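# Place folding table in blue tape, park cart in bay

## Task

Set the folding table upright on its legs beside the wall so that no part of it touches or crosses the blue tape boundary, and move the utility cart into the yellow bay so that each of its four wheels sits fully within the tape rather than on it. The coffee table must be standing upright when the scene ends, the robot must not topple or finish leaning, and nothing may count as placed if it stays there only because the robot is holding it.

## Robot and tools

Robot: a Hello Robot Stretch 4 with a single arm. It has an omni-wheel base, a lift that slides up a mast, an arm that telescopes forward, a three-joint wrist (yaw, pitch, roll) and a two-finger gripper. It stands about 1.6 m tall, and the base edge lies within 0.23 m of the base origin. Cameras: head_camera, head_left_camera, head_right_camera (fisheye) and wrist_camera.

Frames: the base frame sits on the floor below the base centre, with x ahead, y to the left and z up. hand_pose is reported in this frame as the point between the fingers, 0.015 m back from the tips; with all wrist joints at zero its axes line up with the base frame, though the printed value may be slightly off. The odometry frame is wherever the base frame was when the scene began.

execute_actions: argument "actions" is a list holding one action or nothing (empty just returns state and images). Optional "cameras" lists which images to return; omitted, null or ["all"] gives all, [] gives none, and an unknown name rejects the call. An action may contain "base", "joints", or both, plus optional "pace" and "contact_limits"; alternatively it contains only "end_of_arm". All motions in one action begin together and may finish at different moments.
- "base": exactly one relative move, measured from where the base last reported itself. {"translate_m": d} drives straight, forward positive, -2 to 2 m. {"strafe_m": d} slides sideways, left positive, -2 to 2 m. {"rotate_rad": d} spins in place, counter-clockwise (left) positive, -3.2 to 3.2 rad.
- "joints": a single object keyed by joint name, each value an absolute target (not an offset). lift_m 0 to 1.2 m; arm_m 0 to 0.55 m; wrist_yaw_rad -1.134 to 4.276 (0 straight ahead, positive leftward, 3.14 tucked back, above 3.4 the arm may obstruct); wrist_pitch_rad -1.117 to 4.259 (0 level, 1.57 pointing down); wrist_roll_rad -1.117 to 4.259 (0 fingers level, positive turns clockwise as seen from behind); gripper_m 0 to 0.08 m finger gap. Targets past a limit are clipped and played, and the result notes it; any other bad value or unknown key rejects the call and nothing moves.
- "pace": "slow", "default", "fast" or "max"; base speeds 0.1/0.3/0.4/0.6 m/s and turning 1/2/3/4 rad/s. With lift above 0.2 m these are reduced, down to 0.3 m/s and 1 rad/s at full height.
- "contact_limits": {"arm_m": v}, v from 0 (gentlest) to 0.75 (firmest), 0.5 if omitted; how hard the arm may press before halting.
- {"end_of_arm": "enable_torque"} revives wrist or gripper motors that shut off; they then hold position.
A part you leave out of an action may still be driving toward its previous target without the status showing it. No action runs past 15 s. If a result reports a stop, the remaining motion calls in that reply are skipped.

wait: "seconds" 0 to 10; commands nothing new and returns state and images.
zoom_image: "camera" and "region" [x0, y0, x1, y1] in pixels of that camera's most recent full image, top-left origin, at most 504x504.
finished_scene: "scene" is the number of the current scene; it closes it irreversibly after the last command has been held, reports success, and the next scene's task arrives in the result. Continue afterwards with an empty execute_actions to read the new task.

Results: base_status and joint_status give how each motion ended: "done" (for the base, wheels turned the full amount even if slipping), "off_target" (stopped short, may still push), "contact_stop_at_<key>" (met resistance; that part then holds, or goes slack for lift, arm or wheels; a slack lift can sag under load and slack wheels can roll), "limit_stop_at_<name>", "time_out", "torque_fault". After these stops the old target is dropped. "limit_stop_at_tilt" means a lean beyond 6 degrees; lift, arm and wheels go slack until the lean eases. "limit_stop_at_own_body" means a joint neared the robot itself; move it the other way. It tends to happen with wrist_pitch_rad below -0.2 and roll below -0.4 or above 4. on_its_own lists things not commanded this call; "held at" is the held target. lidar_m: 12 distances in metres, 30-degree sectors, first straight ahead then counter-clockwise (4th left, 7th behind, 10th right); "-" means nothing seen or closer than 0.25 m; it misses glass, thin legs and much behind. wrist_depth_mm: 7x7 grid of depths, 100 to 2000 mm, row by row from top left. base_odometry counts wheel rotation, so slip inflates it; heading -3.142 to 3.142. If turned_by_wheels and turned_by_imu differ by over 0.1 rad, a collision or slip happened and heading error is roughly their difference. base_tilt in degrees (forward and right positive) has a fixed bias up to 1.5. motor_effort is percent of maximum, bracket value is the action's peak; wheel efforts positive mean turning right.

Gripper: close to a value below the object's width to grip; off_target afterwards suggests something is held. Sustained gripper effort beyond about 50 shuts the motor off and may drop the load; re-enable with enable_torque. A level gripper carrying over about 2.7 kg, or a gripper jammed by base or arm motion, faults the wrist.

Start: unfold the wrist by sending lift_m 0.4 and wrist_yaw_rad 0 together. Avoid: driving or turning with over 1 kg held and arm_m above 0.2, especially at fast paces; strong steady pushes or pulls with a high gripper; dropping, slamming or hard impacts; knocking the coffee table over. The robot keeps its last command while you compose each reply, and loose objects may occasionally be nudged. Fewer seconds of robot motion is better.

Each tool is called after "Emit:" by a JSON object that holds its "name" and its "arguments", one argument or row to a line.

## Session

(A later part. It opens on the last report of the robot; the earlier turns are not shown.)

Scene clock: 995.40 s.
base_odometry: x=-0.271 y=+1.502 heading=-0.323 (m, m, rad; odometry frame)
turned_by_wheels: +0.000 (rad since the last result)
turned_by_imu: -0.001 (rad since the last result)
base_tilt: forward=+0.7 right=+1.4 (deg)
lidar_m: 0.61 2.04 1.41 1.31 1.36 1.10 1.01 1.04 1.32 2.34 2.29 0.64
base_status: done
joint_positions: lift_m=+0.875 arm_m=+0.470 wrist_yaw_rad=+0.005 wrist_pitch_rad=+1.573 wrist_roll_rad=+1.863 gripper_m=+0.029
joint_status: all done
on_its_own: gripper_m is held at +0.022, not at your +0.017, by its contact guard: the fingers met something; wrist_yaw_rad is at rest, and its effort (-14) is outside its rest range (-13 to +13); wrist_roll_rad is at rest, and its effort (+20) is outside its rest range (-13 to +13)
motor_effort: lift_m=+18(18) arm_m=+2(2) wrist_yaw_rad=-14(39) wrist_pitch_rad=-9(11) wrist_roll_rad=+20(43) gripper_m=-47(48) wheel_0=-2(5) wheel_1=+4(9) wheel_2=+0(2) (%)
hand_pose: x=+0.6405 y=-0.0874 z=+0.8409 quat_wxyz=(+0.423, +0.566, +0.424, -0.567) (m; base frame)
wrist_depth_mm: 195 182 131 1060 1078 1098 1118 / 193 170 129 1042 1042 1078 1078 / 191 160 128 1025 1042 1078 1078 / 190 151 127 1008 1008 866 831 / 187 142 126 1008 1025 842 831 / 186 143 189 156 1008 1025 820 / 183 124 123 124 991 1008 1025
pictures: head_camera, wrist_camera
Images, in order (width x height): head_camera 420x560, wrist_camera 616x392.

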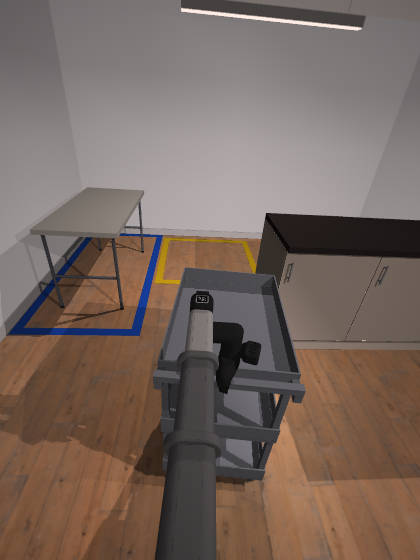

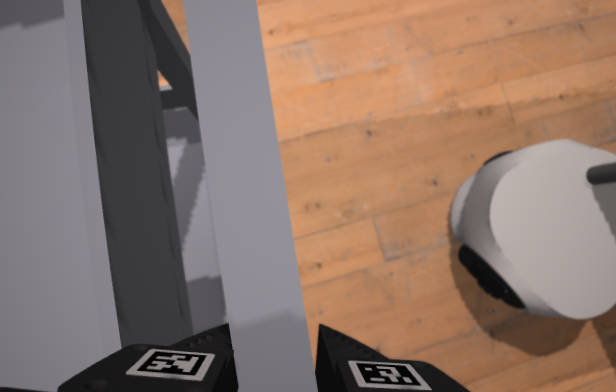

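Emit:
{"name": "execute_actions", "arguments": {
  "actions": [
    {"joints":{"wrist_roll_rad":1.77},"pace":"slow"}
  ],
  "cameras": ["wrist_camera"]
}}

Emit:
{"name": "execute_actions", "arguments": {
  "actions": [
    {"base":{"strafe_m":0.04},"joints":{"wrist_roll_rad":1.82},"pace":"slow"}
  ],
  "cameras": ["wrist_camera","head_camera"]
}}

Scene clock: 1005.93 s.
base_odometry: x=-0.271 y=+1.502 heading=-0.323 (m, m, rad; odometry frame)
turned_by_wheels: +0.000 (rad since the last result)
turned_by_imu: -0.001 (rad since the last result)
base_tilt: forward=+0.7 right=+1.3 (deg)
lidar_m: 0.61 2.04 1.41 1.29 1.37 1.10 1.02 1.04 1.32 2.34 2.26 0.64
base_status: not commanded
joint_positions: lift_m=+0.875 arm_m=+0.470 wrist_yaw_rad=+0.000 wrist_pitch_rad=+1.572 wrist_roll_rad=+1.770 gripper_m=+0.027
joint_status: all done
on_its_own: gripper_m is held at +0.022, not at your +0.017, by its contact guard: the fingers met something
motor_effort: lift_m=+18(18) arm_m=+2(2) wrist_yaw_rad=+0(14) wrist_pitch_rad=-9(9) wrist_roll_rad=+0(14) gripper_m=-36(47) wheel_0=-2(2) wheel_1=+4(4) wheel_2=+0(1) (%)
hand_pose: x=+0.6402 y=-0.0874 z=+0.8409 quat_wxyz=(+0.447, +0.547, +0.448, -0.548) (m; base frame)
wrist_depth_mm: 195 159 131 1060 1078 1078 1098 / 193 155 349 1025 1042 1060 1098 / 191 151 215 1025 1042 1060 1078 / 189 148 206 1008 1025 931 831 / 187 143 198 991 1025 842 820 / 186 140 193 125 1008 1025 809 / 184 149 123 124 991 1008 1025
pictures: wrist_camera
Images, in order (width x height): wrist_camera 616x392.

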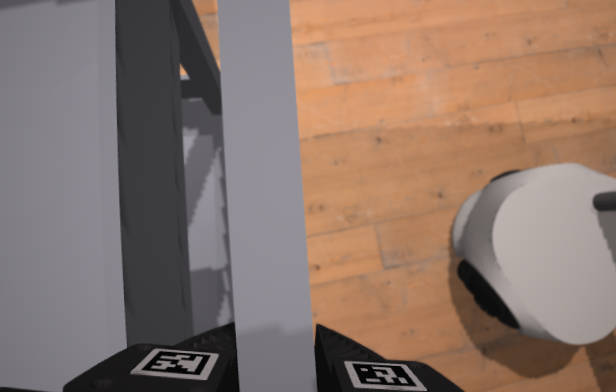

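Scene clock: 1007.40 s.
base_odometry: x=-0.259 y=+1.540 heading=-0.323 (m, m, rad; odometry frame)
turned_by_wheels: +0.000 (rad since the last result)
turned_by_imu: -0.001 (rad since the last result)
base_tilt: forward=+0.7 right=+1.3 (deg)
lidar_m: 0.61 1.97 1.38 1.26 1.32 1.08 1.02 1.03 1.35 2.39 2.29 0.62
base_status: done
joint_positions: lift_m=+0.875 arm_m=+0.470 wrist_yaw_rad=-0.001 wrist_pitch_rad=+1.574 wrist_roll_rad=+1.819 gripper_m=+0.027
joint_status: all done
on_its_own: gripper_m is held at +0.022, not at your +0.017, by its contact guard: the fingers met something
motor_effort: lift_m=+18(18) arm_m=+2(2) wrist_yaw_rad=+1(12) wrist_pitch_rad=-10(11) wrist_roll_rad=+4(17) gripper_m=-34(37) wheel_0=-2(7) wheel_1=+1(5) wheel_2=-3(3) (%)
hand_pose: x=+0.6399 y=-0.0874 z=+0.8409 quat_wxyz=(+0.434, +0.557, +0.435, -0.559) (m; base frame)
wrist_depth_mm: 195 155 289 1042 1060 1118 1098 / 193 152 216 1025 1060 1060 1098 / 191 149 211 1042 1042 1060 1078 / 189 146 204 1008 1025 878 831 / 187 142 198 127 1008 854 820 / 186 150 504 126 1008 1025 820 / 183 149 123 124 991 1025 1042
pictures: head_camera, wrist_camera
Images, in order (width x height): head_camera 420x560, wrist_camera 616x392.

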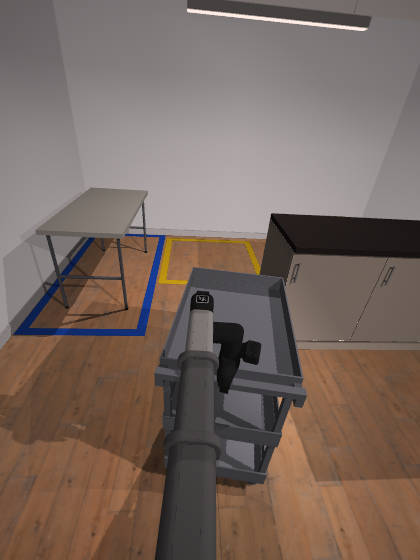

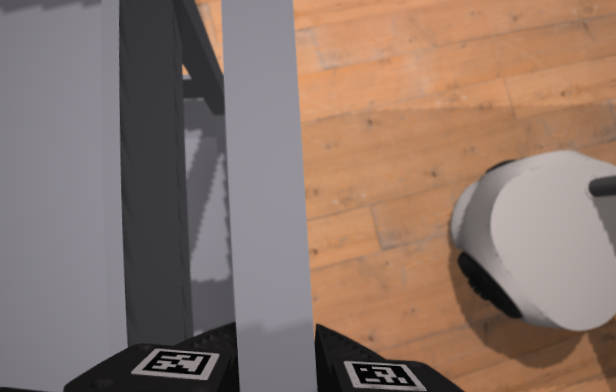

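Emit:
{"name": "execute_actions", "arguments": {
  "actions": [
    {"base":{"translate_m":-0.12},"pace":"slow"}
  ],
  "cameras": []
}}

Emit:
{"name": "execute_actions", "arguments": {
  "actions": [
    {"base":{"strafe_m":0.06},"pace":"slow"}
  ],
  "cameras": []
}}

Emit:
{"name": "execute_actions", "arguments": {
  "actions": [
    {"base":{"translate_m":-0.22},"pace":"slow"}
  ],
  "cameras": []
}}

Emit:
{"name": "execute_actions", "arguments": {
  "actions": [
    {"base":{"strafe_m":0.06},"pace":"slow"}
  ],
  "cameras": ["wrist_camera","head_camera"]
}}

Scene clock: 1035.43 s.
base_odometry: x=-0.372 y=+1.578 heading=-0.322 (m, m, rad; odometry frame)
turned_by_wheels: +0.001 (rad since the last result)
turned_by_imu: +0.001 (rad since the last result)
base_tilt: forward=+0.7 right=+1.3 (deg)
lidar_m: 0.62 1.97 1.35 1.26 1.30 0.97 0.90 0.92 1.18 2.38 2.45 0.62
base_status: done
joint_positions: lift_m=+0.875 arm_m=+0.470 wrist_yaw_rad=+0.003 wrist_pitch_rad=+1.566 wrist_roll_rad=+1.819 gripper_m=+0.026
joint_status: not commanded
on_its_own: gripper_m is held at +0.022, not at your +0.017, by its contact guard: the fingers met something
motor_effort: lift_m=+18(18) arm_m=+1(2) wrist_yaw_rad=-8(20) wrist_pitch_rad=+11(29) wrist_roll_rad=+4(5) gripper_m=-31(35) wheel_0=+1(7) wheel_1=+1(1) wheel_2=+6(14) (%)
hand_pose: x=+0.6421 y=-0.0874 z=+0.8408 quat_wxyz=(+0.436, +0.559, +0.434, -0.556) (m; base frame)
wrist_depth_mm: 196 161 205 1042 1060 1078 1118 / 194 160 203 1042 1042 1078 1078 / 192 158 200 1025 1060 1060 1098 / 190 156 517 128 1008 891 831 / 188 153 508 126 1025 854 820 / 186 150 508 125 1008 1008 809 / 185 148 123 123 991 1025 1008
pictures: none
No camera images: the call's "cameras" was empty. Leave "cameras" out to get every camera's image.

Scene clock: 1037.17 s.
base_odometry: x=-0.353 y=+1.634 heading=-0.323 (m, m, rad; odometry frame)
turned_by_wheels: -0.001 (rad since the last result)
turned_by_imu: -0.002 (rad since the last result)
base_tilt: forward=+0.7 right=+1.3 (deg)
lidar_m: 0.61 1.89 1.30 1.20 1.25 0.97 0.89 0.92 1.18 2.44 2.46 0.59
base_status: done
joint_positions: lift_m=+0.875 arm_m=+0.470 wrist_yaw_rad=-0.001 wrist_pitch_rad=+1.572 wrist_roll_rad=+1.819 gripper_m=+0.025
joint_status: not commanded
on_its_own: gripper_m is held at +0.022, not at your +0.017, by its contact guard: the fingers met something
motor_effort: lift_m=+18(18) arm_m=+1(1) wrist_yaw_rad=+1(9) wrist_pitch_rad=-9(10) wrist_roll_rad=+3(4) gripper_m=-20(31) wheel_0=-7(12) wheel_1=+1(4) wheel_2=-3(5) (%)
hand_pose: x=+0.6404 y=-0.0874 z=+0.8408 quat_wxyz=(+0.434, +0.558, +0.434, -0.559) (m; base frame)
wrist_depth_mm: 195 197 277 132 1060 1098 1098 / 195 195 220 131 1060 1060 1078 / 191 153 459 129 1042 1042 1078 / 190 156 477 128 1008 891 820 / 187 144 504 127 1042 842 820 / 185 145 211 126 1008 1008 809 / 184 139 122 124 991 991 1008
pictures: none
No camera images: the call's "cameras" was empty. Leave "cameras" out to get every camera's image.

Scene clock: 1040.63 s.
base_odometry: x=-0.562 y=+1.704 heading=-0.322 (m, m, rad; odometry frame)
turned_by_wheels: +0.001 (rad since the last result)
turned_by_imu: +0.002 (rad since the last result)
base_tilt: forward=+0.7 right=+1.3 (deg)
lidar_m: 0.63 1.85 1.25 1.19 1.06 0.73 0.69 0.68 0.90 2.22 2.54 0.62
base_status: done
joint_positions: lift_m=+0.875 arm_m=+0.470 wrist_yaw_rad=+0.003 wrist_pitch_rad=+1.566 wrist_roll_rad=+1.819 gripper_m=+0.025
joint_status: not commanded
on_its_own: gripper_m is held at +0.022, not at your +0.017, by its contact guard: the fingers met something
motor_effort: lift_m=+19(18) arm_m=+1(1) wrist_yaw_rad=-11(16) wrist_pitch_rad=+12(28) wrist_roll_rad=+5(5) gripper_m=-18(20) wheel_0=+2(7) wheel_1=+0(4) wheel_2=+6(12) (%)
hand_pose: x=+0.6421 y=-0.0874 z=+0.8408 quat_wxyz=(+0.436, +0.559, +0.434, -0.556) (m; base frame)
wrist_depth_mm: 196 196 306 132 1060 1060 1098 / 193 195 215 130 1060 1060 1078 / 191 150 452 129 1060 1060 1078 / 190 154 455 128 1008 891 820 / 189 157 480 126 1025 854 809 / 187 145 208 125 991 1025 831 / 185 139 122 124 991 1008 1025
pictures: none
No camera images: the call's "cameras" was empty. Leave "cameras" out to get every camera's image.

Scene clock: 1042.37 s.
base_odometry: x=-0.543 y=+1.761 heading=-0.323 (m, m, rad; odometry frame)
turned_by_wheels: -0.001 (rad since the last result)
turned_by_imu: -0.002 (rad since the last result)
base_tilt: forward=+0.7 right=+1.3 (deg)
lidar_m: 0.62 1.77 1.19 1.11 1.04 0.72 0.68 0.70 0.91 2.17 2.61 0.60
base_status: done
joint_positions: lift_m=+0.875 arm_m=+0.470 wrist_yaw_rad=-0.003 wrist_pitch_rad=+1.570 wrist_roll_rad=+1.822 gripper_m=+0.025
joint_status: not commanded
on_its_own: gripper_m is held at +0.022, not at your +0.017, by its contact guard: the fingers met something
motor_effort: lift_m=+19(19) arm_m=+1(1) wrist_yaw_rad=+8(11) wrist_pitch_rad=-2(13) wrist_roll_rad=-6(6) gripper_m=-18(17) wheel_0=-7(10) wheel_1=-1(2) wheel_2=-4(5) (%)
hand_pose: x=+0.6406 y=-0.0874 z=+0.8408 quat_wxyz=(+0.432, +0.560, +0.432, -0.559) (m; base frame)
wrist_depth_mm: 196 198 186 133 1060 1078 1098 / 195 196 204 131 1042 1078 1098 / 191 193 459 129 1042 1060 1060 / 190 190 517 128 1042 878 831 / 189 148 512 126 1042 854 820 / 186 156 439 125 1008 1025 809 / 184 138 122 123 991 1025 1025
pictures: head_camera, wrist_camera
Images, in order (width x height): head_camera 420x560, wrist_camera 616x392.

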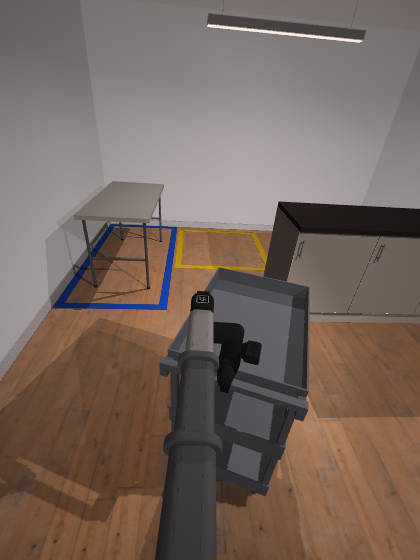

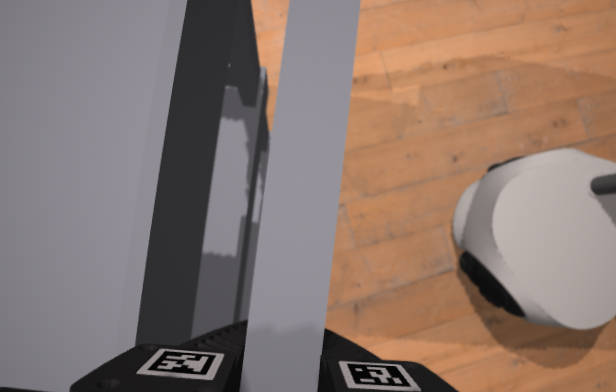

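Emit:
{"name": "execute_actions", "arguments": {
  "actions": [
    {"base":{"translate_m":-0.25},"joints":{"wrist_roll_rad":1.89,"gripper_m":0.015},"pace":"slow"}
  ],
  "cameras": ["wrist_camera","head_camera"]
}}

Scene clock: 1052.27 s.
base_odometry: x=-0.780 y=+1.840 heading=-0.322 (m, m, rad; odometry frame)
turned_by_wheels: +0.001 (rad since the last result)
turned_by_imu: +0.003 (rad since the last result)
base_tilt: forward=+0.8 right=+1.4 (deg)
lidar_m: 0.62 1.75 1.17 1.11 0.68 0.48 0.43 0.44 0.59 1.42 2.63 0.62
base_status: done
joint_positions: lift_m=+0.875 arm_m=+0.470 wrist_yaw_rad=+0.005 wrist_pitch_rad=+1.566 wrist_roll_rad=+1.887 gripper_m=+0.025
joint_status: gripper_m off_target (ended at +0.025, target +0.015); the others done
on_its_own: gripper_m is held at +0.022, not at your +0.015, by its contact guard: the fingers met something; wrist_yaw_rad is at rest, and its effort (-15) is outside its rest range (-13 to +13)
motor_effort: lift_m=+19(19) arm_m=+1(1) wrist_yaw_rad=-15(18) wrist_pitch_rad=+14(27) wrist_roll_rad=+9(8) gripper_m=-17(17) wheel_0=+3(6) wheel_1=+2(0) wheel_2=+8(9) (%)
hand_pose: x=+0.6423 y=-0.0874 z=+0.8408 quat_wxyz=(+0.417, +0.573, +0.415, -0.570) (m; base frame)
wrist_depth_mm: 195 196 213 132 1060 1078 1098 / 194 151 218 130 1060 1078 1078 / 192 153 459 129 1042 1042 842 / 190 156 459 128 1025 854 831 / 187 144 477 126 1008 891 809 / 186 145 208 125 1008 1025 854 / 185 139 122 123 991 1008 1025
pictures: head_camera, wrist_camera
Images, in order (width x height): head_camera 420x560, wrist_camera 616x392.

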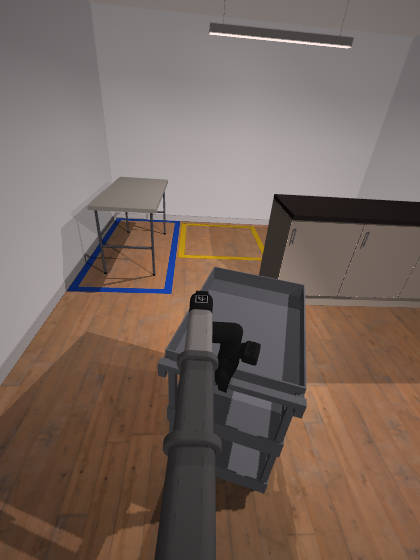

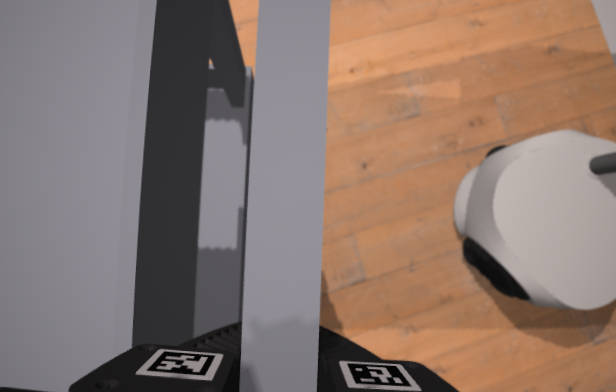

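Emit:
{"name": "execute_actions", "arguments": {
  "actions": [
    {"base":{"strafe_m":-0.05},"joints":{"wrist_roll_rad":1.82},"pace":"slow"}
  ],
  "cameras": []
}}

Emit:
{"name": "execute_actions", "arguments": {
  "actions": [
    {"base":{"strafe_m":-0.05},"joints":{"wrist_roll_rad":1.73},"pace":"slow"}
  ],
  "cameras": []
}}

Emit:
{"name": "execute_actions", "arguments": {
  "actions": [
    {"base":{"strafe_m":-0.05},"joints":{"wrist_roll_rad":1.64},"pace":"slow"}
  ],
  "cameras": ["wrist_camera","head_camera"]
}}

Scene clock: 1060.63 s.
base_odometry: x=-0.796 y=+1.793 heading=-0.321 (m, m, rad; odometry frame)
turned_by_wheels: +0.001 (rad since the last result)
turned_by_imu: +0.001 (rad since the last result)
base_tilt: forward=+0.7 right=+1.3 (deg)
lidar_m: 0.64 1.80 1.20 1.16 0.70 0.45 0.43 0.42 0.57 1.43 2.57 0.59
base_status: done
joint_positions: lift_m=+0.875 arm_m=+0.470 wrist_yaw_rad=+0.002 wrist_pitch_rad=+1.571 wrist_roll_rad=+1.817 gripper_m=+0.025
joint_status: all done
on_its_own: gripper_m is held at +0.022, not at your +0.015, by its contact guard: the fingers met something
motor_effort: lift_m=+19(19) arm_m=+1(1) wrist_yaw_rad=-6(15) wrist_pitch_rad=-4(11) wrist_roll_rad=+8(10) gripper_m=-19(19) wheel_0=+9(12) wheel_1=+2(1) wheel_2=+4(2) (%)
hand_pose: x=+0.6409 y=-0.0874 z=+0.8408 quat_wxyz=(+0.435, +0.557, +0.435, -0.557) (m; base frame)
wrist_depth_mm: 195 173 218 131 1042 1042 1098 / 193 152 368 130 1060 1078 1078 / 191 156 459 129 1042 1060 1060 / 189 158 484 128 1042 891 820 / 187 144 209 126 1025 842 820 / 185 145 439 125 1008 1025 809 / 184 139 122 123 991 1008 1025
pictures: none
No camera images: the call's "cameras" was empty. Leave "cameras" out to get every camera's image.

Scene clock: 1062.23 s.
base_odometry: x=-0.812 y=+1.746 heading=-0.320 (m, m, rad; odometry frame)
turned_by_wheels: +0.001 (rad since the last result)
turned_by_imu: +0.001 (rad since the last result)
base_tilt: forward=+0.7 right=+1.3 (deg)
lidar_m: 0.60 1.87 1.29 1.20 0.69 0.45 0.43 0.44 0.58 1.42 2.53 0.63
base_status: done
joint_positions: lift_m=+0.875 arm_m=+0.470 wrist_yaw_rad=+0.001 wrist_pitch_rad=+1.573 wrist_roll_rad=+1.728 gripper_m=+0.025
joint_status: all done
on_its_own: gripper_m is held at +0.022, not at your +0.015, by its contact guard: the fingers met something
motor_effort: lift_m=+19(19) arm_m=+1(1) wrist_yaw_rad=-3(9) wrist_pitch_rad=-8(7) wrist_roll_rad=+8(15) gripper_m=-18(19) wheel_0=+8(15) wheel_1=+1(3) wheel_2=+2(0) (%)
hand_pose: x=+0.6405 y=-0.0874 z=+0.8408 quat_wxyz=(+0.459, +0.537, +0.460, -0.538) (m; base frame)
wrist_depth_mm: 195 196 216 131 1060 1078 1098 / 193 151 368 130 1042 1060 1078 / 191 153 455 129 1042 1060 1078 / 189 156 484 127 1025 1042 831 / 187 143 508 126 1025 842 831 / 185 145 436 125 1025 917 809 / 183 139 122 123 991 1025 1042
pictures: none
No camera images: the call's "cameras" was empty. Leave "cameras" out to get every camera's image.

Scene clock: 1063.83 s.
base_odometry: x=-0.827 y=+1.698 heading=-0.320 (m, m, rad; odometry frame)
turned_by_wheels: +0.001 (rad since the last result)
turned_by_imu: +0.000 (rad since the last result)
base_tilt: forward=+0.7 right=+1.3 (deg)
lidar_m: 0.62 1.96 1.30 1.25 0.68 0.46 0.42 0.42 0.58 1.36 2.47 0.62
base_status: done
joint_positions: lift_m=+0.875 arm_m=+0.470 wrist_yaw_rad=+0.000 wrist_pitch_rad=+1.573 wrist_roll_rad=+1.638 gripper_m=+0.025
joint_status: all done
on_its_own: gripper_m is held at +0.022, not at your +0.015, by its contact guard: the fingers met something
motor_effort: lift_m=+19(19) arm_m=+1(1) wrist_yaw_rad=-2(12) wrist_pitch_rad=-9(8) wrist_roll_rad=+8(12) gripper_m=-17(18) wheel_0=+5(9) wheel_1=+2(3) wheel_2=+0(1) (%)
hand_pose: x=+0.6403 y=-0.0874 z=+0.8408 quat_wxyz=(+0.483, +0.516, +0.484, -0.517) (m; base frame)
wrist_depth_mm: 195 195 301 131 1060 1078 1098 / 192 194 217 130 1042 1078 1118 / 191 151 455 128 1025 1060 1078 / 189 155 480 128 1042 1060 1060 / 187 143 508 126 1025 842 820 / 185 145 436 125 1025 831 809 / 183 139 122 123 1008 1025 809
pictures: head_camera, wrist_camera
Images, in order (width x height): head_camera 420x560, wrist_camera 616x392.

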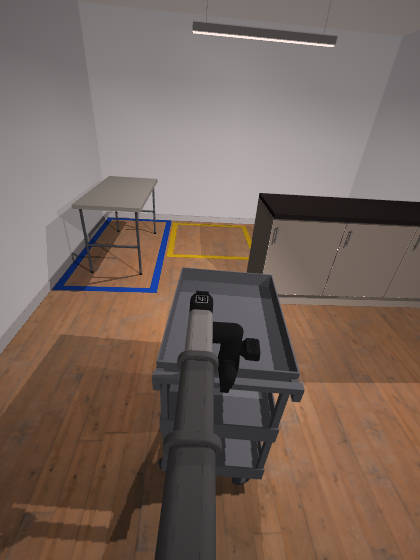

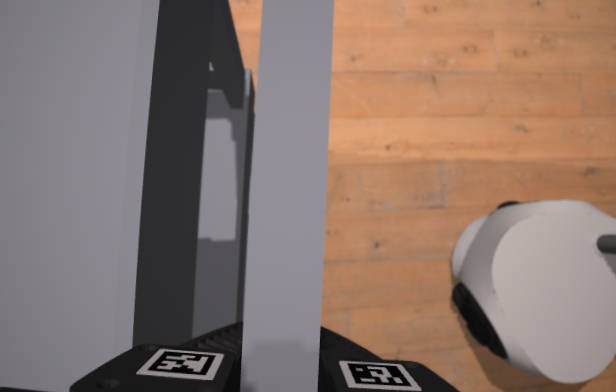

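Emit:
{"name": "execute_actions", "arguments": {
  "actions": [
    {"base":{"strafe_m":-0.05},"joints":{"wrist_roll_rad":1.6},"pace":"slow"}
  ],
  "cameras": []
}}

Emit:
{"name": "execute_actions", "arguments": {
  "actions": [
    {"base":{"strafe_m":-0.05},"joints":{"wrist_roll_rad":1.53},"pace":"slow"}
  ],
  "cameras": ["wrist_camera","head_camera"]
}}

Scene clock: 1070.97 s.
base_odometry: x=-0.843 y=+1.651 heading=-0.319 (m, m, rad; odometry frame)
turned_by_wheels: +0.001 (rad since the last result)
turned_by_imu: +0.000 (rad since the last result)
base_tilt: forward=+0.7 right=+1.3 (deg)
lidar_m: 0.58 2.02 1.39 1.31 0.67 0.44 0.41 0.41 0.58 1.38 2.42 0.64
base_status: done
joint_positions: lift_m=+0.875 arm_m=+0.470 wrist_yaw_rad=+0.002 wrist_pitch_rad=+1.573 wrist_roll_rad=+1.596 gripper_m=+0.025
joint_status: all done
on_its_own: gripper_m is held at +0.022, not at your +0.015, by its contact guard: the fingers met something
motor_effort: lift_m=+19(19) arm_m=+1(1) wrist_yaw_rad=-6(4) wrist_pitch_rad=-10(11) wrist_roll_rad=+11(19) gripper_m=-22(22) wheel_0=+7(10) wheel_1=+1(1) wheel_2=+0(0) (%)
hand_pose: x=+0.6404 y=-0.0874 z=+0.8408 quat_wxyz=(+0.493, +0.505, +0.495, -0.506) (m; base frame)
wrist_depth_mm: 195 157 297 131 1078 1078 1078 / 192 160 362 130 1042 1060 1078 / 190 145 209 129 1042 1060 1060 / 189 146 211 128 1042 1042 1060 / 186 147 508 126 1008 878 831 / 185 147 500 125 1008 820 809 / 183 140 122 123 1008 991 798
pictures: none
No camera images: the call's "cameras" was empty. Leave "cameras" out to get every camera's image.

Scene clock: 1072.57 s.
base_odometry: x=-0.859 y=+1.604 heading=-0.318 (m, m, rad; odometry frame)
turned_by_wheels: +0.001 (rad since the last result)
turned_by_imu: +0.001 (rad since the last result)
base_tilt: forward=+0.7 right=+1.3 (deg)
lidar_m: 0.59 2.11 1.44 1.37 0.65 0.44 0.42 0.41 0.52 1.37 2.38 0.64
base_status: done
joint_positions: lift_m=+0.875 arm_m=+0.470 wrist_yaw_rad=+0.002 wrist_pitch_rad=+1.573 wrist_roll_rad=+1.526 gripper_m=+0.025
joint_status: all done
on_its_own: gripper_m is held at +0.022, not at your +0.015, by its contact guard: the fingers met something
motor_effort: lift_m=+19(19) arm_m=+1(1) wrist_yaw_rad=-8(8) wrist_pitch_rad=-10(10) wrist_roll_rad=+12(14) gripper_m=-23(23) wheel_0=+8(9) wheel_1=+1(9) wheel_2=+0(0) (%)
hand_pose: x=+0.6405 y=-0.0874 z=+0.8408 quat_wxyz=(+0.511, +0.488, +0.512, -0.489) (m; base frame)
wrist_depth_mm: 194 162 210 131 1060 1098 1098 / 193 147 213 130 1060 1078 1078 / 190 148 214 129 1060 1042 1060 / 189 148 512 127 1025 1060 1078 / 187 148 508 126 1008 931 831 / 185 148 504 125 1008 809 820 / 183 140 122 123 976 866 798
pictures: head_camera, wrist_camera
Images, in order (width x height): head_camera 420x560, wrist_camera 616x392.

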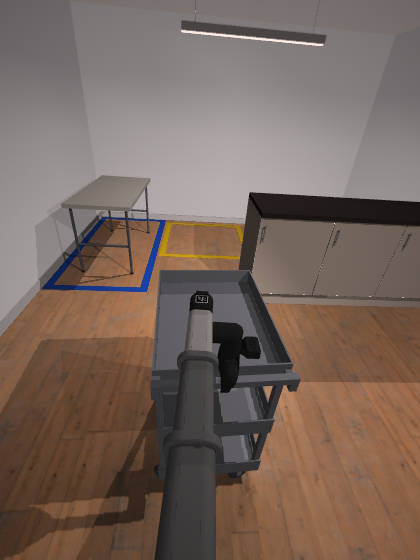

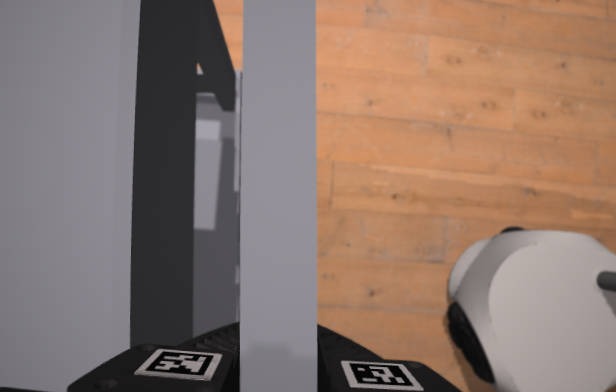

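Emit:
{"name": "execute_actions", "arguments": {
  "actions": [
    {"base":{"strafe_m":-0.04},"joints":{"wrist_roll_rad":1.46},"pace":"slow"}
  ],
  "cameras": []
}}

Emit:
{"name": "execute_actions", "arguments": {
  "actions": [
    {"base":{"translate_m":0.25},"pace":"slow"}
  ],
  "cameras": ["wrist_camera","head_camera"]
}}

Scene clock: 1080.10 s.
base_odometry: x=-0.871 y=+1.566 heading=-0.318 (m, m, rad; odometry frame)
turned_by_wheels: +0.001 (rad since the last result)
turned_by_imu: +0.000 (rad since the last result)
base_tilt: forward=+0.7 right=+1.3 (deg)
lidar_m: 0.58 2.14 1.48 1.41 0.67 0.44 0.41 0.43 0.52 1.37 2.33 0.66
base_status: done
joint_positions: lift_m=+0.875 arm_m=+0.470 wrist_yaw_rad=+0.002 wrist_pitch_rad=+1.573 wrist_roll_rad=+1.456 gripper_m=+0.025
joint_status: all done
on_its_own: gripper_m is held at +0.022, not at your +0.015, by its contact guard: the fingers met something
motor_effort: lift_m=+19(19) arm_m=+1(1) wrist_yaw_rad=-8(8) wrist_pitch_rad=-8(10) wrist_roll_rad=+12(18) gripper_m=-22(23) wheel_0=+6(11) wheel_1=+1(0) wheel_2=+1(1) (%)
hand_pose: x=+0.6406 y=-0.0874 z=+0.8408 quat_wxyz=(+0.528, +0.469, +0.529, -0.470) (m; base frame)
wrist_depth_mm: 193 159 207 131 1060 1078 1078 / 192 161 209 130 1042 1060 1078 / 190 146 211 128 1042 1042 1078 / 189 147 213 127 1042 1060 1060 / 187 148 512 126 1025 1042 854 / 185 147 504 125 1008 798 820 / 183 140 122 123 1008 809 798
pictures: none
No camera images: the call's "cameras" was empty. Leave "cameras" out to get every camera's image.

Scene clock: 1083.87 s.
base_odometry: x=-0.634 y=+1.488 heading=-0.318 (m, m, rad; odometry frame)
turned_by_wheels: +0.000 (rad since the last result)
turned_by_imu: -0.003 (rad since the last result)
base_tilt: forward=+0.6 right=+1.3 (deg)
lidar_m: 0.61 2.19 1.52 1.42 1.04 0.72 0.66 0.67 0.86 2.16 2.32 0.62
base_status: done
joint_positions: lift_m=+0.875 arm_m=+0.470 wrist_yaw_rad=-0.002 wrist_pitch_rad=+1.573 wrist_roll_rad=+1.459 gripper_m=+0.025
joint_status: not commanded
on_its_own: gripper_m is held at +0.022, not at your +0.015, by its contact guard: the fingers met something
motor_effort: lift_m=+19(19) arm_m=+1(1) wrist_yaw_rad=+3(7) wrist_pitch_rad=-8(24) wrist_roll_rad=+3(12) gripper_m=-16(23) wheel_0=+0(6) wheel_1=+0(6) wheel_2=-5(8) (%)
hand_pose: x=+0.6402 y=-0.0874 z=+0.8408 quat_wxyz=(+0.526, +0.471, +0.527, -0.472) (m; base frame)
wrist_depth_mm: 195 196 217 132 1078 1078 1118 / 193 195 389 130 1060 1060 1078 / 191 192 521 129 1042 1042 1078 / 189 149 462 127 1042 1060 1042 / 187 154 508 126 1025 1025 831 / 185 144 439 125 1025 820 809 / 183 145 122 123 1008 798 798
pictures: head_camera, wrist_camera
Images, in order (width x height): head_camera 420x560, wrist_camera 616x392.

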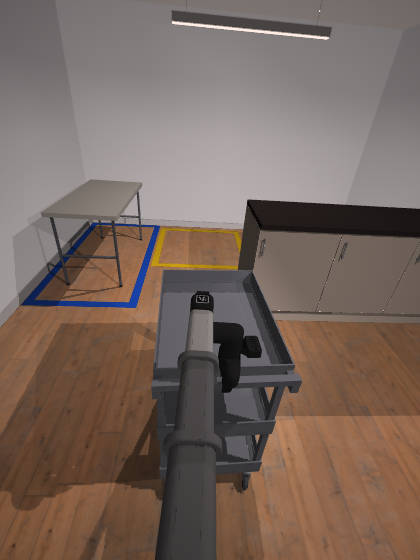

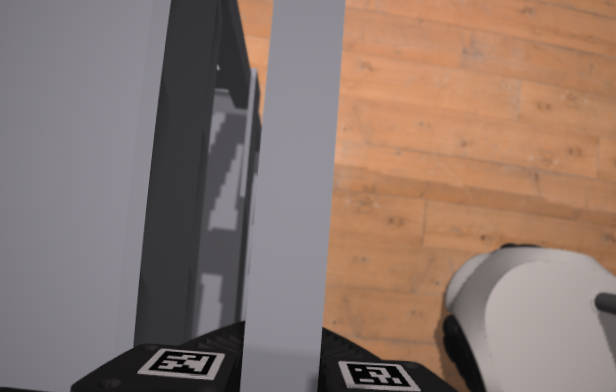

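Emit:
{"name": "execute_actions", "arguments": {
  "actions": [
    {"base":{"translate_m":0.25},"joints":{"wrist_roll_rad":1.5},"pace":"slow"}
  ],
  "cameras": []
}}

Emit:
{"name": "execute_actions", "arguments": {
  "actions": [
    {"base":{"strafe_m":0.025},"pace":"slow"}
  ],
  "cameras": []
}}

Emit:
{"name": "execute_actions", "arguments": {
  "actions": [
    {"base":{"translate_m":0.2},"pace":"slow"}
  ],
  "cameras": ["wrist_camera","head_camera"]
}}

Scene clock: 1101.10 s.
base_odometry: x=-0.397 y=+1.409 heading=-0.319 (m, m, rad; odometry frame)
turned_by_wheels: -0.001 (rad since the last result)
turned_by_imu: -0.004 (rad since the last result)
base_tilt: forward=+0.7 right=+1.3 (deg)
lidar_m: 0.61 2.19 1.54 1.42 1.43 0.99 0.91 0.93 1.20 2.18 2.31 0.63
base_status: done
joint_positions: lift_m=+0.875 arm_m=+0.470 wrist_yaw_rad=-0.007 wrist_pitch_rad=+1.573 wrist_roll_rad=+1.505 gripper_m=+0.026
joint_status: all done
on_its_own: gripper_m is held at +0.022, not at your +0.015, by its contact guard: the fingers met something; wrist_yaw_rad is at rest, and its effort (+18) is outside its rest range (-13 to +13); wrist_roll_rad is at rest, and its effort (-14) is outside its rest range (-13 to +13)
motor_effort: lift_m=+19(19) arm_m=+1(1) wrist_yaw_rad=+18(19) wrist_pitch_rad=-7(17) wrist_roll_rad=-14(12) gripper_m=-27(27) wheel_0=-1(4) wheel_1=+0(7) wheel_2=-7(10) (%)
hand_pose: x=+0.6398 y=-0.0874 z=+0.8408 quat_wxyz=(+0.514, +0.485, +0.515, -0.485) (m; base frame)
wrist_depth_mm: 195 198 169 332 1060 1078 1098 / 193 196 167 131 1060 1078 1098 / 191 193 191 129 1042 1060 1078 / 189 191 455 128 1025 1060 1078 / 187 188 508 126 1025 976 831 / 185 154 504 125 1008 820 820 / 183 136 122 123 991 831 809
pictures: none
No camera images: the call's "cameras" was empty. Leave "cameras" out to get every camera's image.

Scene clock: 1102.30 s.
base_odometry: x=-0.389 y=+1.433 heading=-0.320 (m, m, rad; odometry frame)
turned_by_wheels: -0.001 (rad since the last result)
turned_by_imu: -0.002 (rad since the last result)
base_tilt: forward=+0.7 right=+1.4 (deg)
lidar_m: 0.61 2.16 1.51 1.40 1.43 0.98 0.91 0.93 1.23 2.24 2.31 0.62
base_status: done
joint_positions: lift_m=+0.875 arm_m=+0.470 wrist_yaw_rad=-0.007 wrist_pitch_rad=+1.570 wrist_roll_rad=+1.507 gripper_m=+0.026
joint_status: not commanded
on_its_own: gripper_m is held at +0.022, not at your +0.015, by its contact guard: the fingers met something; wrist_yaw_rad is at rest, and its effort (+20) is outside its rest range (-13 to +13); wrist_roll_rad is at rest, and its effort (-18) is outside its rest range (-13 to +13)
motor_effort: lift_m=+19(19) arm_m=+1(1) wrist_yaw_rad=+20(20) wrist_pitch_rad=-1(7) wrist_roll_rad=-18(19) gripper_m=-31(32) wheel_0=-9(15) wheel_1=-4(5) wheel_2=-7(5) (%)
hand_pose: x=+0.6403 y=-0.0874 z=+0.8408 quat_wxyz=(+0.514, +0.486, +0.514, -0.485) (m; base frame)
wrist_depth_mm: 195 198 166 1025 1060 1078 1118 / 193 196 163 132 1042 1060 1078 / 191 194 180 129 1025 1078 1078 / 190 191 213 128 1060 1042 1060 / 187 189 512 126 1042 976 820 / 185 153 504 125 1008 809 809 / 183 144 122 123 991 831 798
pictures: none
No camera images: the call's "cameras" was empty. Leave "cameras" out to get every camera's image.

Scene clock: 1105.57 s.
base_odometry: x=-0.199 y=+1.370 heading=-0.321 (m, m, rad; odometry frame)
turned_by_wheels: -0.001 (rad since the last result)
turned_by_imu: -0.003 (rad since the last result)
base_tilt: forward=+0.7 right=+1.3 (deg)
lidar_m: 0.59 1.98 1.54 1.41 1.45 1.21 1.12 1.15 1.48 2.23 2.10 0.62
base_status: done
joint_positions: lift_m=+0.875 arm_m=+0.470 wrist_yaw_rad=-0.014 wrist_pitch_rad=+1.573 wrist_roll_rad=+1.512 gripper_m=+0.028
joint_status: not commanded
on_its_own: gripper_m is held at +0.022, not at your +0.015, by its contact guard: the fingers met something; wrist_yaw_rad is at rest, and its effort (+39) is outside its rest range (-13 to +13); wrist_roll_rad is at rest, and its effort (-33) is outside its rest range (-13 to +13)
motor_effort: lift_m=+19(19) arm_m=+1(1) wrist_yaw_rad=+39(39) wrist_pitch_rad=-9(19) wrist_roll_rad=-33(34) gripper_m=-45(45) wheel_0=+0(9) wheel_1=-2(4) wheel_2=-5(12) (%)
hand_pose: x=+0.6391 y=-0.0874 z=+0.8408 quat_wxyz=(+0.511, +0.488, +0.512, -0.489) (m; base frame)
wrist_depth_mm: 195 198 199 1060 134 1078 1098 / 193 195 172 488 132 1078 1098 / 190 194 164 469 1042 1078 1078 / 189 191 185 128 1025 1060 1060 / 187 189 488 126 1025 946 820 / 185 163 504 125 1008 809 820 / 183 158 122 123 991 854 798
pictures: head_camera, wrist_camera
Images, in order (width x height): head_camera 420x560, wrist_camera 616x392.

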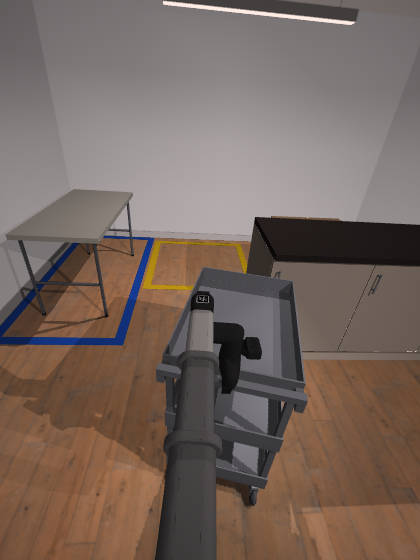

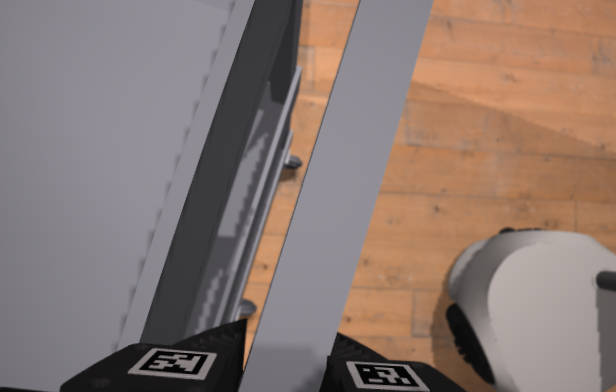

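Emit:
{"name": "execute_actions", "arguments": {
  "actions": [
    {"joints":{"wrist_roll_rad":1.8},"pace":"slow"}
  ],
  "cameras": []
}}

Emit:
{"name": "execute_actions", "arguments": {
  "actions": [
    {"base":{"translate_m":-0.15},"pace":"slow"}
  ],
  "cameras": []
}}

Emit:
{"name": "execute_actions", "arguments": {
  "actions": [
    {"base":{"strafe_m":0.07},"pace":"slow"}
  ],
  "cameras": []
}}

Emit:
{"name": "execute_actions", "arguments": {
  "actions": [
    {"base":{"translate_m":-0.22},"pace":"slow"}
  ],
  "cameras": []
}}

Emit:
{"name": "execute_actions", "arguments": {
  "actions": [
    {"base":{"strafe_m":0.07},"pace":"slow"}
  ],
  "cameras": ["wrist_camera","head_camera"]
}}

Scene clock: 1119.10 s.
base_odometry: x=-0.199 y=+1.370 heading=-0.321 (m, m, rad; odometry frame)
turned_by_wheels: +0.000 (rad since the last result)
turned_by_imu: +0.000 (rad since the last result)
base_tilt: forward=+0.7 right=+1.4 (deg)
lidar_m: 0.62 1.99 1.52 1.42 1.45 1.20 1.11 1.15 1.51 2.24 2.12 0.59
base_status: not commanded
joint_positions: lift_m=+0.875 arm_m=+0.470 wrist_yaw_rad=+0.002 wrist_pitch_rad=+1.572 wrist_roll_rad=+1.796 gripper_m=+0.025
joint_status: all done
on_its_own: gripper_m is held at +0.022, not at your +0.015, by its contact guard: the fingers met something
motor_effort: lift_m=+19(19) arm_m=+1(1) wrist_yaw_rad=-5(40) wrist_pitch_rad=-7(10) wrist_roll_rad=+13(32) gripper_m=-17(45) wheel_0=+0(0) wheel_1=-1(2) wheel_2=-2(4) (%)
hand_pose: x=+0.6407 y=-0.0874 z=+0.8408 quat_wxyz=(+0.441, +0.552, +0.441, -0.553) (m; base frame)
wrist_depth_mm: 195 196 300 132 1060 1078 1098 / 193 194 218 130 1042 1078 1098 / 191 151 452 129 1060 1060 1060 / 189 155 477 128 1042 917 831 / 187 143 512 126 1008 842 820 / 185 145 210 124 1008 1008 809 / 183 139 122 123 991 1008 1025
pictures: none
No camera images: the call's "cameras" was empty. Leave "cameras" out to get every camera's image.

Scene clock: 1121.90 s.
base_odometry: x=-0.341 y=+1.417 heading=-0.320 (m, m, rad; odometry frame)
turned_by_wheels: +0.001 (rad since the last result)
turned_by_imu: +0.001 (rad since the last result)
base_tilt: forward=+0.7 right=+1.3 (deg)
lidar_m: 0.62 2.11 1.50 1.41 1.47 1.03 0.97 0.99 1.29 2.26 2.30 0.62
base_status: done
joint_positions: lift_m=+0.875 arm_m=+0.470 wrist_yaw_rad=+0.009 wrist_pitch_rad=+1.563 wrist_roll_rad=+1.795 gripper_m=+0.026
joint_status: not commanded
on_its_own: gripper_m is held at +0.022, not at your +0.015, by its contact guard: the fingers met something; wrist_yaw_rad is at rest, and its effort (-26) is outside its rest range (-13 to +13); wrist_roll_rad is at rest, and its effort (+15) is outside its rest range (-13 to +13)
motor_effort: lift_m=+19(19) arm_m=+1(1) wrist_yaw_rad=-26(27) wrist_pitch_rad=+18(22) wrist_roll_rad=+15(16) gripper_m=-24(25) wheel_0=+1(5) wheel_1=-1(1) wheel_2=+7(9) (%)
hand_pose: x=+0.6433 y=-0.0874 z=+0.8407 quat_wxyz=(+0.445, +0.553, +0.442, -0.549) (m; base frame)
wrist_depth_mm: 196 153 220 132 1078 1060 1078 / 194 153 384 130 1042 1078 1078 / 191 153 521 128 1025 1042 1060 / 190 152 517 127 1042 976 820 / 188 151 508 126 1025 854 809 / 186 149 504 125 991 1008 798 / 185 141 122 123 1008 1008 1025
pictures: none
No camera images: the call's "cameras" was empty. Leave "cameras" out to get every camera's image.

Scene clock: 1123.73 s.
base_odometry: x=-0.319 y=+1.484 heading=-0.321 (m, m, rad; odometry frame)
turned_by_wheels: -0.001 (rad since the last result)
turned_by_imu: -0.002 (rad since the last result)
base_tilt: forward=+0.7 right=+1.4 (deg)
lidar_m: 0.62 2.09 1.44 1.35 1.37 1.04 0.97 0.98 1.29 2.30 2.33 0.59
base_status: done
joint_positions: lift_m=+0.875 arm_m=+0.470 wrist_yaw_rad=+0.000 wrist_pitch_rad=+1.570 wrist_roll_rad=+1.799 gripper_m=+0.025
joint_status: not commanded
on_its_own: gripper_m is held at +0.022, not at your +0.015, by its contact guard: the fingers met something
motor_effort: lift_m=+19(19) arm_m=+1(1) wrist_yaw_rad=+0(27) wrist_pitch_rad=-1(22) wrist_roll_rad=+3(15) gripper_m=-18(25) wheel_0=-6(7) wheel_1=+0(7) wheel_2=-4(5) (%)
hand_pose: x=+0.6408 y=-0.0874 z=+0.8407 quat_wxyz=(+0.440, +0.554, +0.440, -0.554) (m; base frame)
wrist_depth_mm: 195 196 304 132 1078 1078 1118 / 193 194 397 130 1042 1098 1078 / 191 149 452 129 1025 1060 1060 / 189 153 455 127 1025 904 831 / 187 156 500 126 1025 842 820 / 185 144 439 125 1008 1042 809 / 183 138 122 123 991 1025 1025
pictures: none
No camera images: the call's "cameras" was empty. Leave "cameras" out to get every camera's image.

Scene clock: 1127.23 s.
base_odometry: x=-0.528 y=+1.553 heading=-0.320 (m, m, rad; odometry frame)
turned_by_wheels: +0.001 (rad since the last result)
turned_by_imu: +0.003 (rad since the last result)
base_tilt: forward=+0.7 right=+1.3 (deg)
lidar_m: 0.60 2.07 1.38 1.32 1.17 0.81 0.75 0.77 1.00 2.33 2.42 0.62
base_status: done
joint_positions: lift_m=+0.875 arm_m=+0.470 wrist_yaw_rad=+0.009 wrist_pitch_rad=+1.565 wrist_roll_rad=+1.793 gripper_m=+0.026
joint_status: not commanded
on_its_own: gripper_m is held at +0.022, not at your +0.015, by its contact guard: the fingers met something; wrist_yaw_rad is at rest, and its effort (-29) is outside its rest range (-13 to +13); wrist_roll_rad is at rest, and its effort (+21) is outside its rest range (-13 to +13)
motor_effort: lift_m=+19(20) arm_m=+1(1) wrist_yaw_rad=-29(29) wrist_pitch_rad=+15(28) wrist_roll_rad=+21(22) gripper_m=-31(31) wheel_0=+5(7) wheel_1=+2(9) wheel_2=+8(11) (%)
hand_pose: x=+0.6429 y=-0.0874 z=+0.8407 quat_wxyz=(+0.445, +0.552, +0.443, -0.549) (m; base frame)
wrist_depth_mm: 195 159 130 1042 1042 1060 1098 / 193 155 129 1042 1025 1042 1078 / 192 152 212 1025 1042 1060 1060 / 190 148 204 1008 1025 946 820 / 187 144 196 1008 1008 842 809 / 186 139 190 125 1008 1008 809 / 184 136 122 123 991 1025 1025
pictures: none
No camera images: the call's "cameras" was empty. Leave "cameras" out to get every camera's image.

Scene clock: 1129.07 s.
base_odometry: x=-0.506 y=+1.619 heading=-0.320 (m, m, rad; odometry frame)
turned_by_wheels: -0.001 (rad since the last result)
turned_by_imu: -0.002 (rad since the last result)
base_tilt: forward=+0.7 right=+1.3 (deg)
lidar_m: 0.61 1.95 1.30 1.25 1.16 0.79 0.75 0.76 0.98 2.41 2.47 0.62
base_status: done
joint_positions: lift_m=+0.875 arm_m=+0.470 wrist_yaw_rad=+0.000 wrist_pitch_rad=+1.572 wrist_roll_rad=+1.799 gripper_m=+0.025
joint_status: not commanded
on_its_own: gripper_m is held at +0.022, not at your +0.015, by its contact guard: the fingers met something
motor_effort: lift_m=+20(20) arm_m=+1(1) wrist_yaw_rad=+0(29) wrist_pitch_rad=-5(15) wrist_roll_rad=+4(21) gripper_m=-24(31) wheel_0=-5(13) wheel_1=+0(4) wheel_2=-4(7) (%)
hand_pose: x=+0.6405 y=-0.0874 z=+0.8407 quat_wxyz=(+0.439, +0.553, +0.440, -0.554) (m; base frame)
wrist_depth_mm: 195 155 301 132 1060 1098 1118 / 193 158 394 131 1060 1060 1098 / 191 160 208 129 1042 1060 1060 / 189 145 210 128 1042 917 842 / 187 147 512 126 1025 842 820 / 186 147 504 125 991 1008 809 / 183 140 122 123 1008 1025 1025
pictures: head_camera, wrist_camera
Images, in order (width x height): head_camera 420x560, wrist_camera 616x392.

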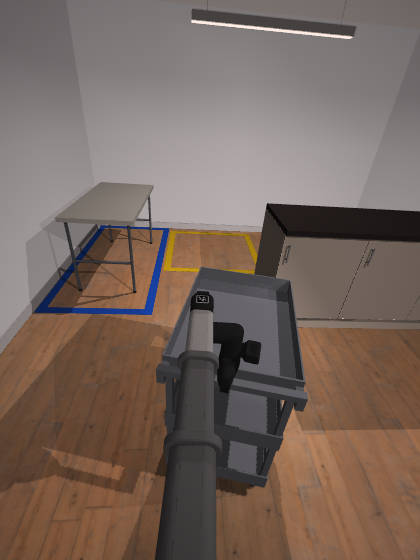

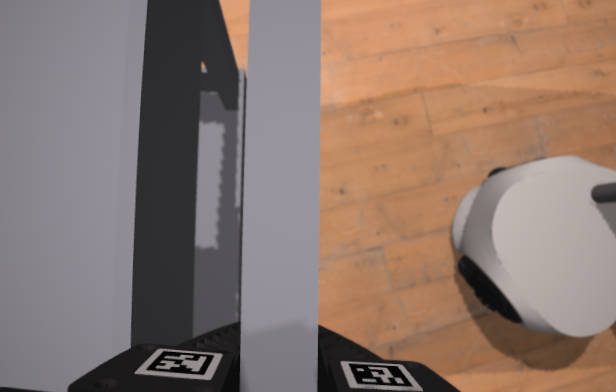

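Emit:
{"name": "execute_actions", "arguments": {
  "actions": [
    {"base":{"strafe_m":0.06},"joints":{"wrist_roll_rad":1.9},"pace":"slow"}
  ],
  "cameras": []
}}

Emit:
{"name": "execute_actions", "arguments": {
  "actions": [
    {"base":{"translate_m":-0.15},"pace":"slow"}
  ],
  "cameras": []
}}

Emit:
{"name": "execute_actions", "arguments": {
  "actions": [
    {"base":{"strafe_m":0.06},"pace":"slow"}
  ],
  "cameras": []
}}

Emit:
{"name": "execute_actions", "arguments": {
  "actions": [
    {"base":{"translate_m":-0.15},"pace":"slow"}
  ],
  "cameras": ["wrist_camera","head_camera"]
}}

Scene clock: 1138.73 s.
base_odometry: x=-0.487 y=+1.676 heading=-0.321 (m, m, rad; odometry frame)
turned_by_wheels: -0.001 (rad since the last result)
turned_by_imu: -0.002 (rad since the last result)
base_tilt: forward=+0.7 right=+1.3 (deg)
lidar_m: 0.63 1.85 1.27 1.20 1.19 0.81 0.75 0.78 0.99 2.43 2.55 0.61
base_status: done
joint_positions: lift_m=+0.875 arm_m=+0.470 wrist_yaw_rad=-0.001 wrist_pitch_rad=+1.572 wrist_roll_rad=+1.899 gripper_m=+0.026
joint_status: all done
on_its_own: gripper_m is held at +0.022, not at your +0.015, by its contact guard: the fingers met something
motor_effort: lift_m=+19(20) arm_m=+1(1) wrist_yaw_rad=+0(17) wrist_pitch_rad=-7(7) wrist_roll_rad=+3(23) gripper_m=-24(29) wheel_0=-6(9) wheel_1=+0(6) wheel_2=-3(4) (%)
hand_pose: x=+0.6404 y=-0.0874 z=+0.8407 quat_wxyz=(+0.411, +0.575, +0.412, -0.576) (m; base frame)
wrist_depth_mm: 195 157 301 132 1098 1078 1098 / 193 160 366 131 1060 1060 1098 / 191 146 210 129 1042 1042 842 / 190 146 212 128 1042 831 842 / 187 147 512 126 1042 878 820 / 185 147 496 125 1008 1025 1042 / 183 140 122 123 991 991 1025
pictures: none
No camera images: the call's "cameras" was empty. Leave "cameras" out to get every camera's image.

Scene clock: 1141.53 s.
base_odometry: x=-0.629 y=+1.723 heading=-0.320 (m, m, rad; odometry frame)
turned_by_wheels: +0.001 (rad since the last result)
turned_by_imu: +0.002 (rad since the last result)
base_tilt: forward=+0.7 right=+1.3 (deg)
lidar_m: 0.63 1.84 1.25 1.18 0.96 0.65 0.61 0.64 0.79 1.97 2.54 0.60
base_status: done
joint_positions: lift_m=+0.875 arm_m=+0.470 wrist_yaw_rad=+0.006 wrist_pitch_rad=+1.566 wrist_roll_rad=+1.896 gripper_m=+0.025
joint_status: not commanded
on_its_own: gripper_m is held at +0.022, not at your +0.015, by its contact guard: the fingers met something; wrist_yaw_rad is at rest, and its effort (-18) is outside its rest range (-13 to +13)
motor_effort: lift_m=+20(20) arm_m=+0(1) wrist_yaw_rad=-18(26) wrist_pitch_rad=+12(32) wrist_roll_rad=+11(11) gripper_m=-23(24) wheel_0=+3(7) wheel_1=+0(8) wheel_2=+8(11) (%)
hand_pose: x=+0.6424 y=-0.0874 z=+0.8407 quat_wxyz=(+0.415, +0.575, +0.413, -0.572) (m; base frame)
wrist_depth_mm: 195 162 209 131 1060 1078 1098 / 193 148 211 130 1042 1060 1078 / 191 148 213 129 1025 1060 820 / 190 149 213 127 1025 854 820 / 188 148 512 126 1025 891 820 / 186 148 504 125 1008 1008 1025 / 185 140 122 123 991 991 1025
pictures: none
No camera images: the call's "cameras" was empty. Leave "cameras" out to get every camera's image.

Scene clock: 1143.27 s.
base_odometry: x=-0.610 y=+1.780 heading=-0.321 (m, m, rad; odometry frame)
turned_by_wheels: -0.001 (rad since the last result)
turned_by_imu: -0.002 (rad since the last result)
base_tilt: forward=+0.7 right=+1.4 (deg)
lidar_m: 0.65 1.72 1.18 1.13 0.93 0.65 0.61 0.62 0.82 1.96 2.62 0.60
base_status: done
joint_positions: lift_m=+0.875 arm_m=+0.470 wrist_yaw_rad=+0.000 wrist_pitch_rad=+1.571 wrist_roll_rad=+1.899 gripper_m=+0.025
joint_status: not commanded
on_its_own: gripper_m is held at +0.022, not at your +0.015, by its contact guard: the fingers met something
motor_effort: lift_m=+20(20) arm_m=+0(0) wrist_yaw_rad=+0(18) wrist_pitch_rad=-5(11) wrist_roll_rad=+2(11) gripper_m=-17(23) wheel_0=-6(7) wheel_1=+0(10) wheel_2=-2(3) (%)
hand_pose: x=+0.6408 y=-0.0874 z=+0.8407 quat_wxyz=(+0.412, +0.575, +0.411, -0.575) (m; base frame)
wrist_depth_mm: 195 198 296 132 1078 1098 1098 / 195 195 399 131 1060 1060 1098 / 192 193 452 129 1042 1060 842 / 189 151 452 128 1025 842 831 / 187 155 504 126 1008 878 820 / 185 143 439 125 1008 1025 1025 / 183 138 122 123 991 1008 1042
pictures: none
No camera images: the call's "cameras" was empty. Leave "cameras" out to get every camera's image.

Scene clock: 1146.03 s.
base_odometry: x=-0.753 y=+1.827 heading=-0.320 (m, m, rad; odometry frame)
turned_by_wheels: +0.001 (rad since the last result)
turned_by_imu: +0.002 (rad since the last result)
base_tilt: forward=+0.7 right=+1.3 (deg)
lidar_m: 0.65 1.74 1.18 1.11 0.72 0.50 0.47 0.47 0.64 1.54 2.60 0.59
base_status: done
joint_positions: lift_m=+0.875 arm_m=+0.470 wrist_yaw_rad=+0.004 wrist_pitch_rad=+1.565 wrist_roll_rad=+1.898 gripper_m=+0.024
joint_status: not commanded
on_its_own: gripper_m is held at +0.022, not at your +0.015, by its contact guard: the fingers met something
motor_effort: lift_m=+20(20) arm_m=+0(0) wrist_yaw_rad=-13(15) wrist_pitch_rad=+12(26) wrist_roll_rad=+8(8) gripper_m=-15(17) wheel_0=+4(7) wheel_1=+1(8) wheel_2=+5(12) (%)
hand_pose: x=+0.6424 y=-0.0874 z=+0.8407 quat_wxyz=(+0.414, +0.575, +0.412, -0.572) (m; base frame)
wrist_depth_mm: 196 196 301 131 1060 1078 1098 / 193 195 404 130 1042 1078 1078 / 192 149 455 129 1042 1060 831 / 190 152 452 127 1042 854 831 / 188 155 484 126 1008 891 809 / 186 144 439 124 1008 1025 1025 / 185 138 122 123 976 1025 1025
pictures: head_camera, wrist_camera
Images, in order (width x height): head_camera 420x560, wrist_camera 616x392.

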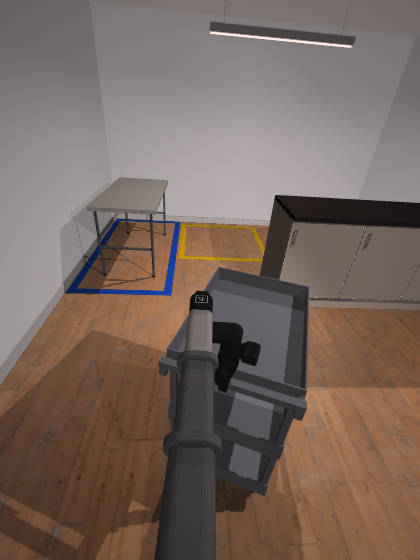

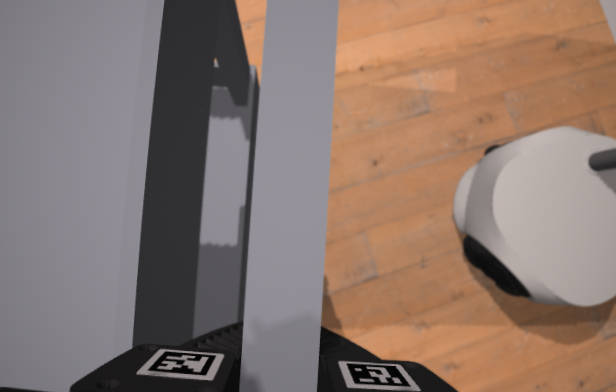

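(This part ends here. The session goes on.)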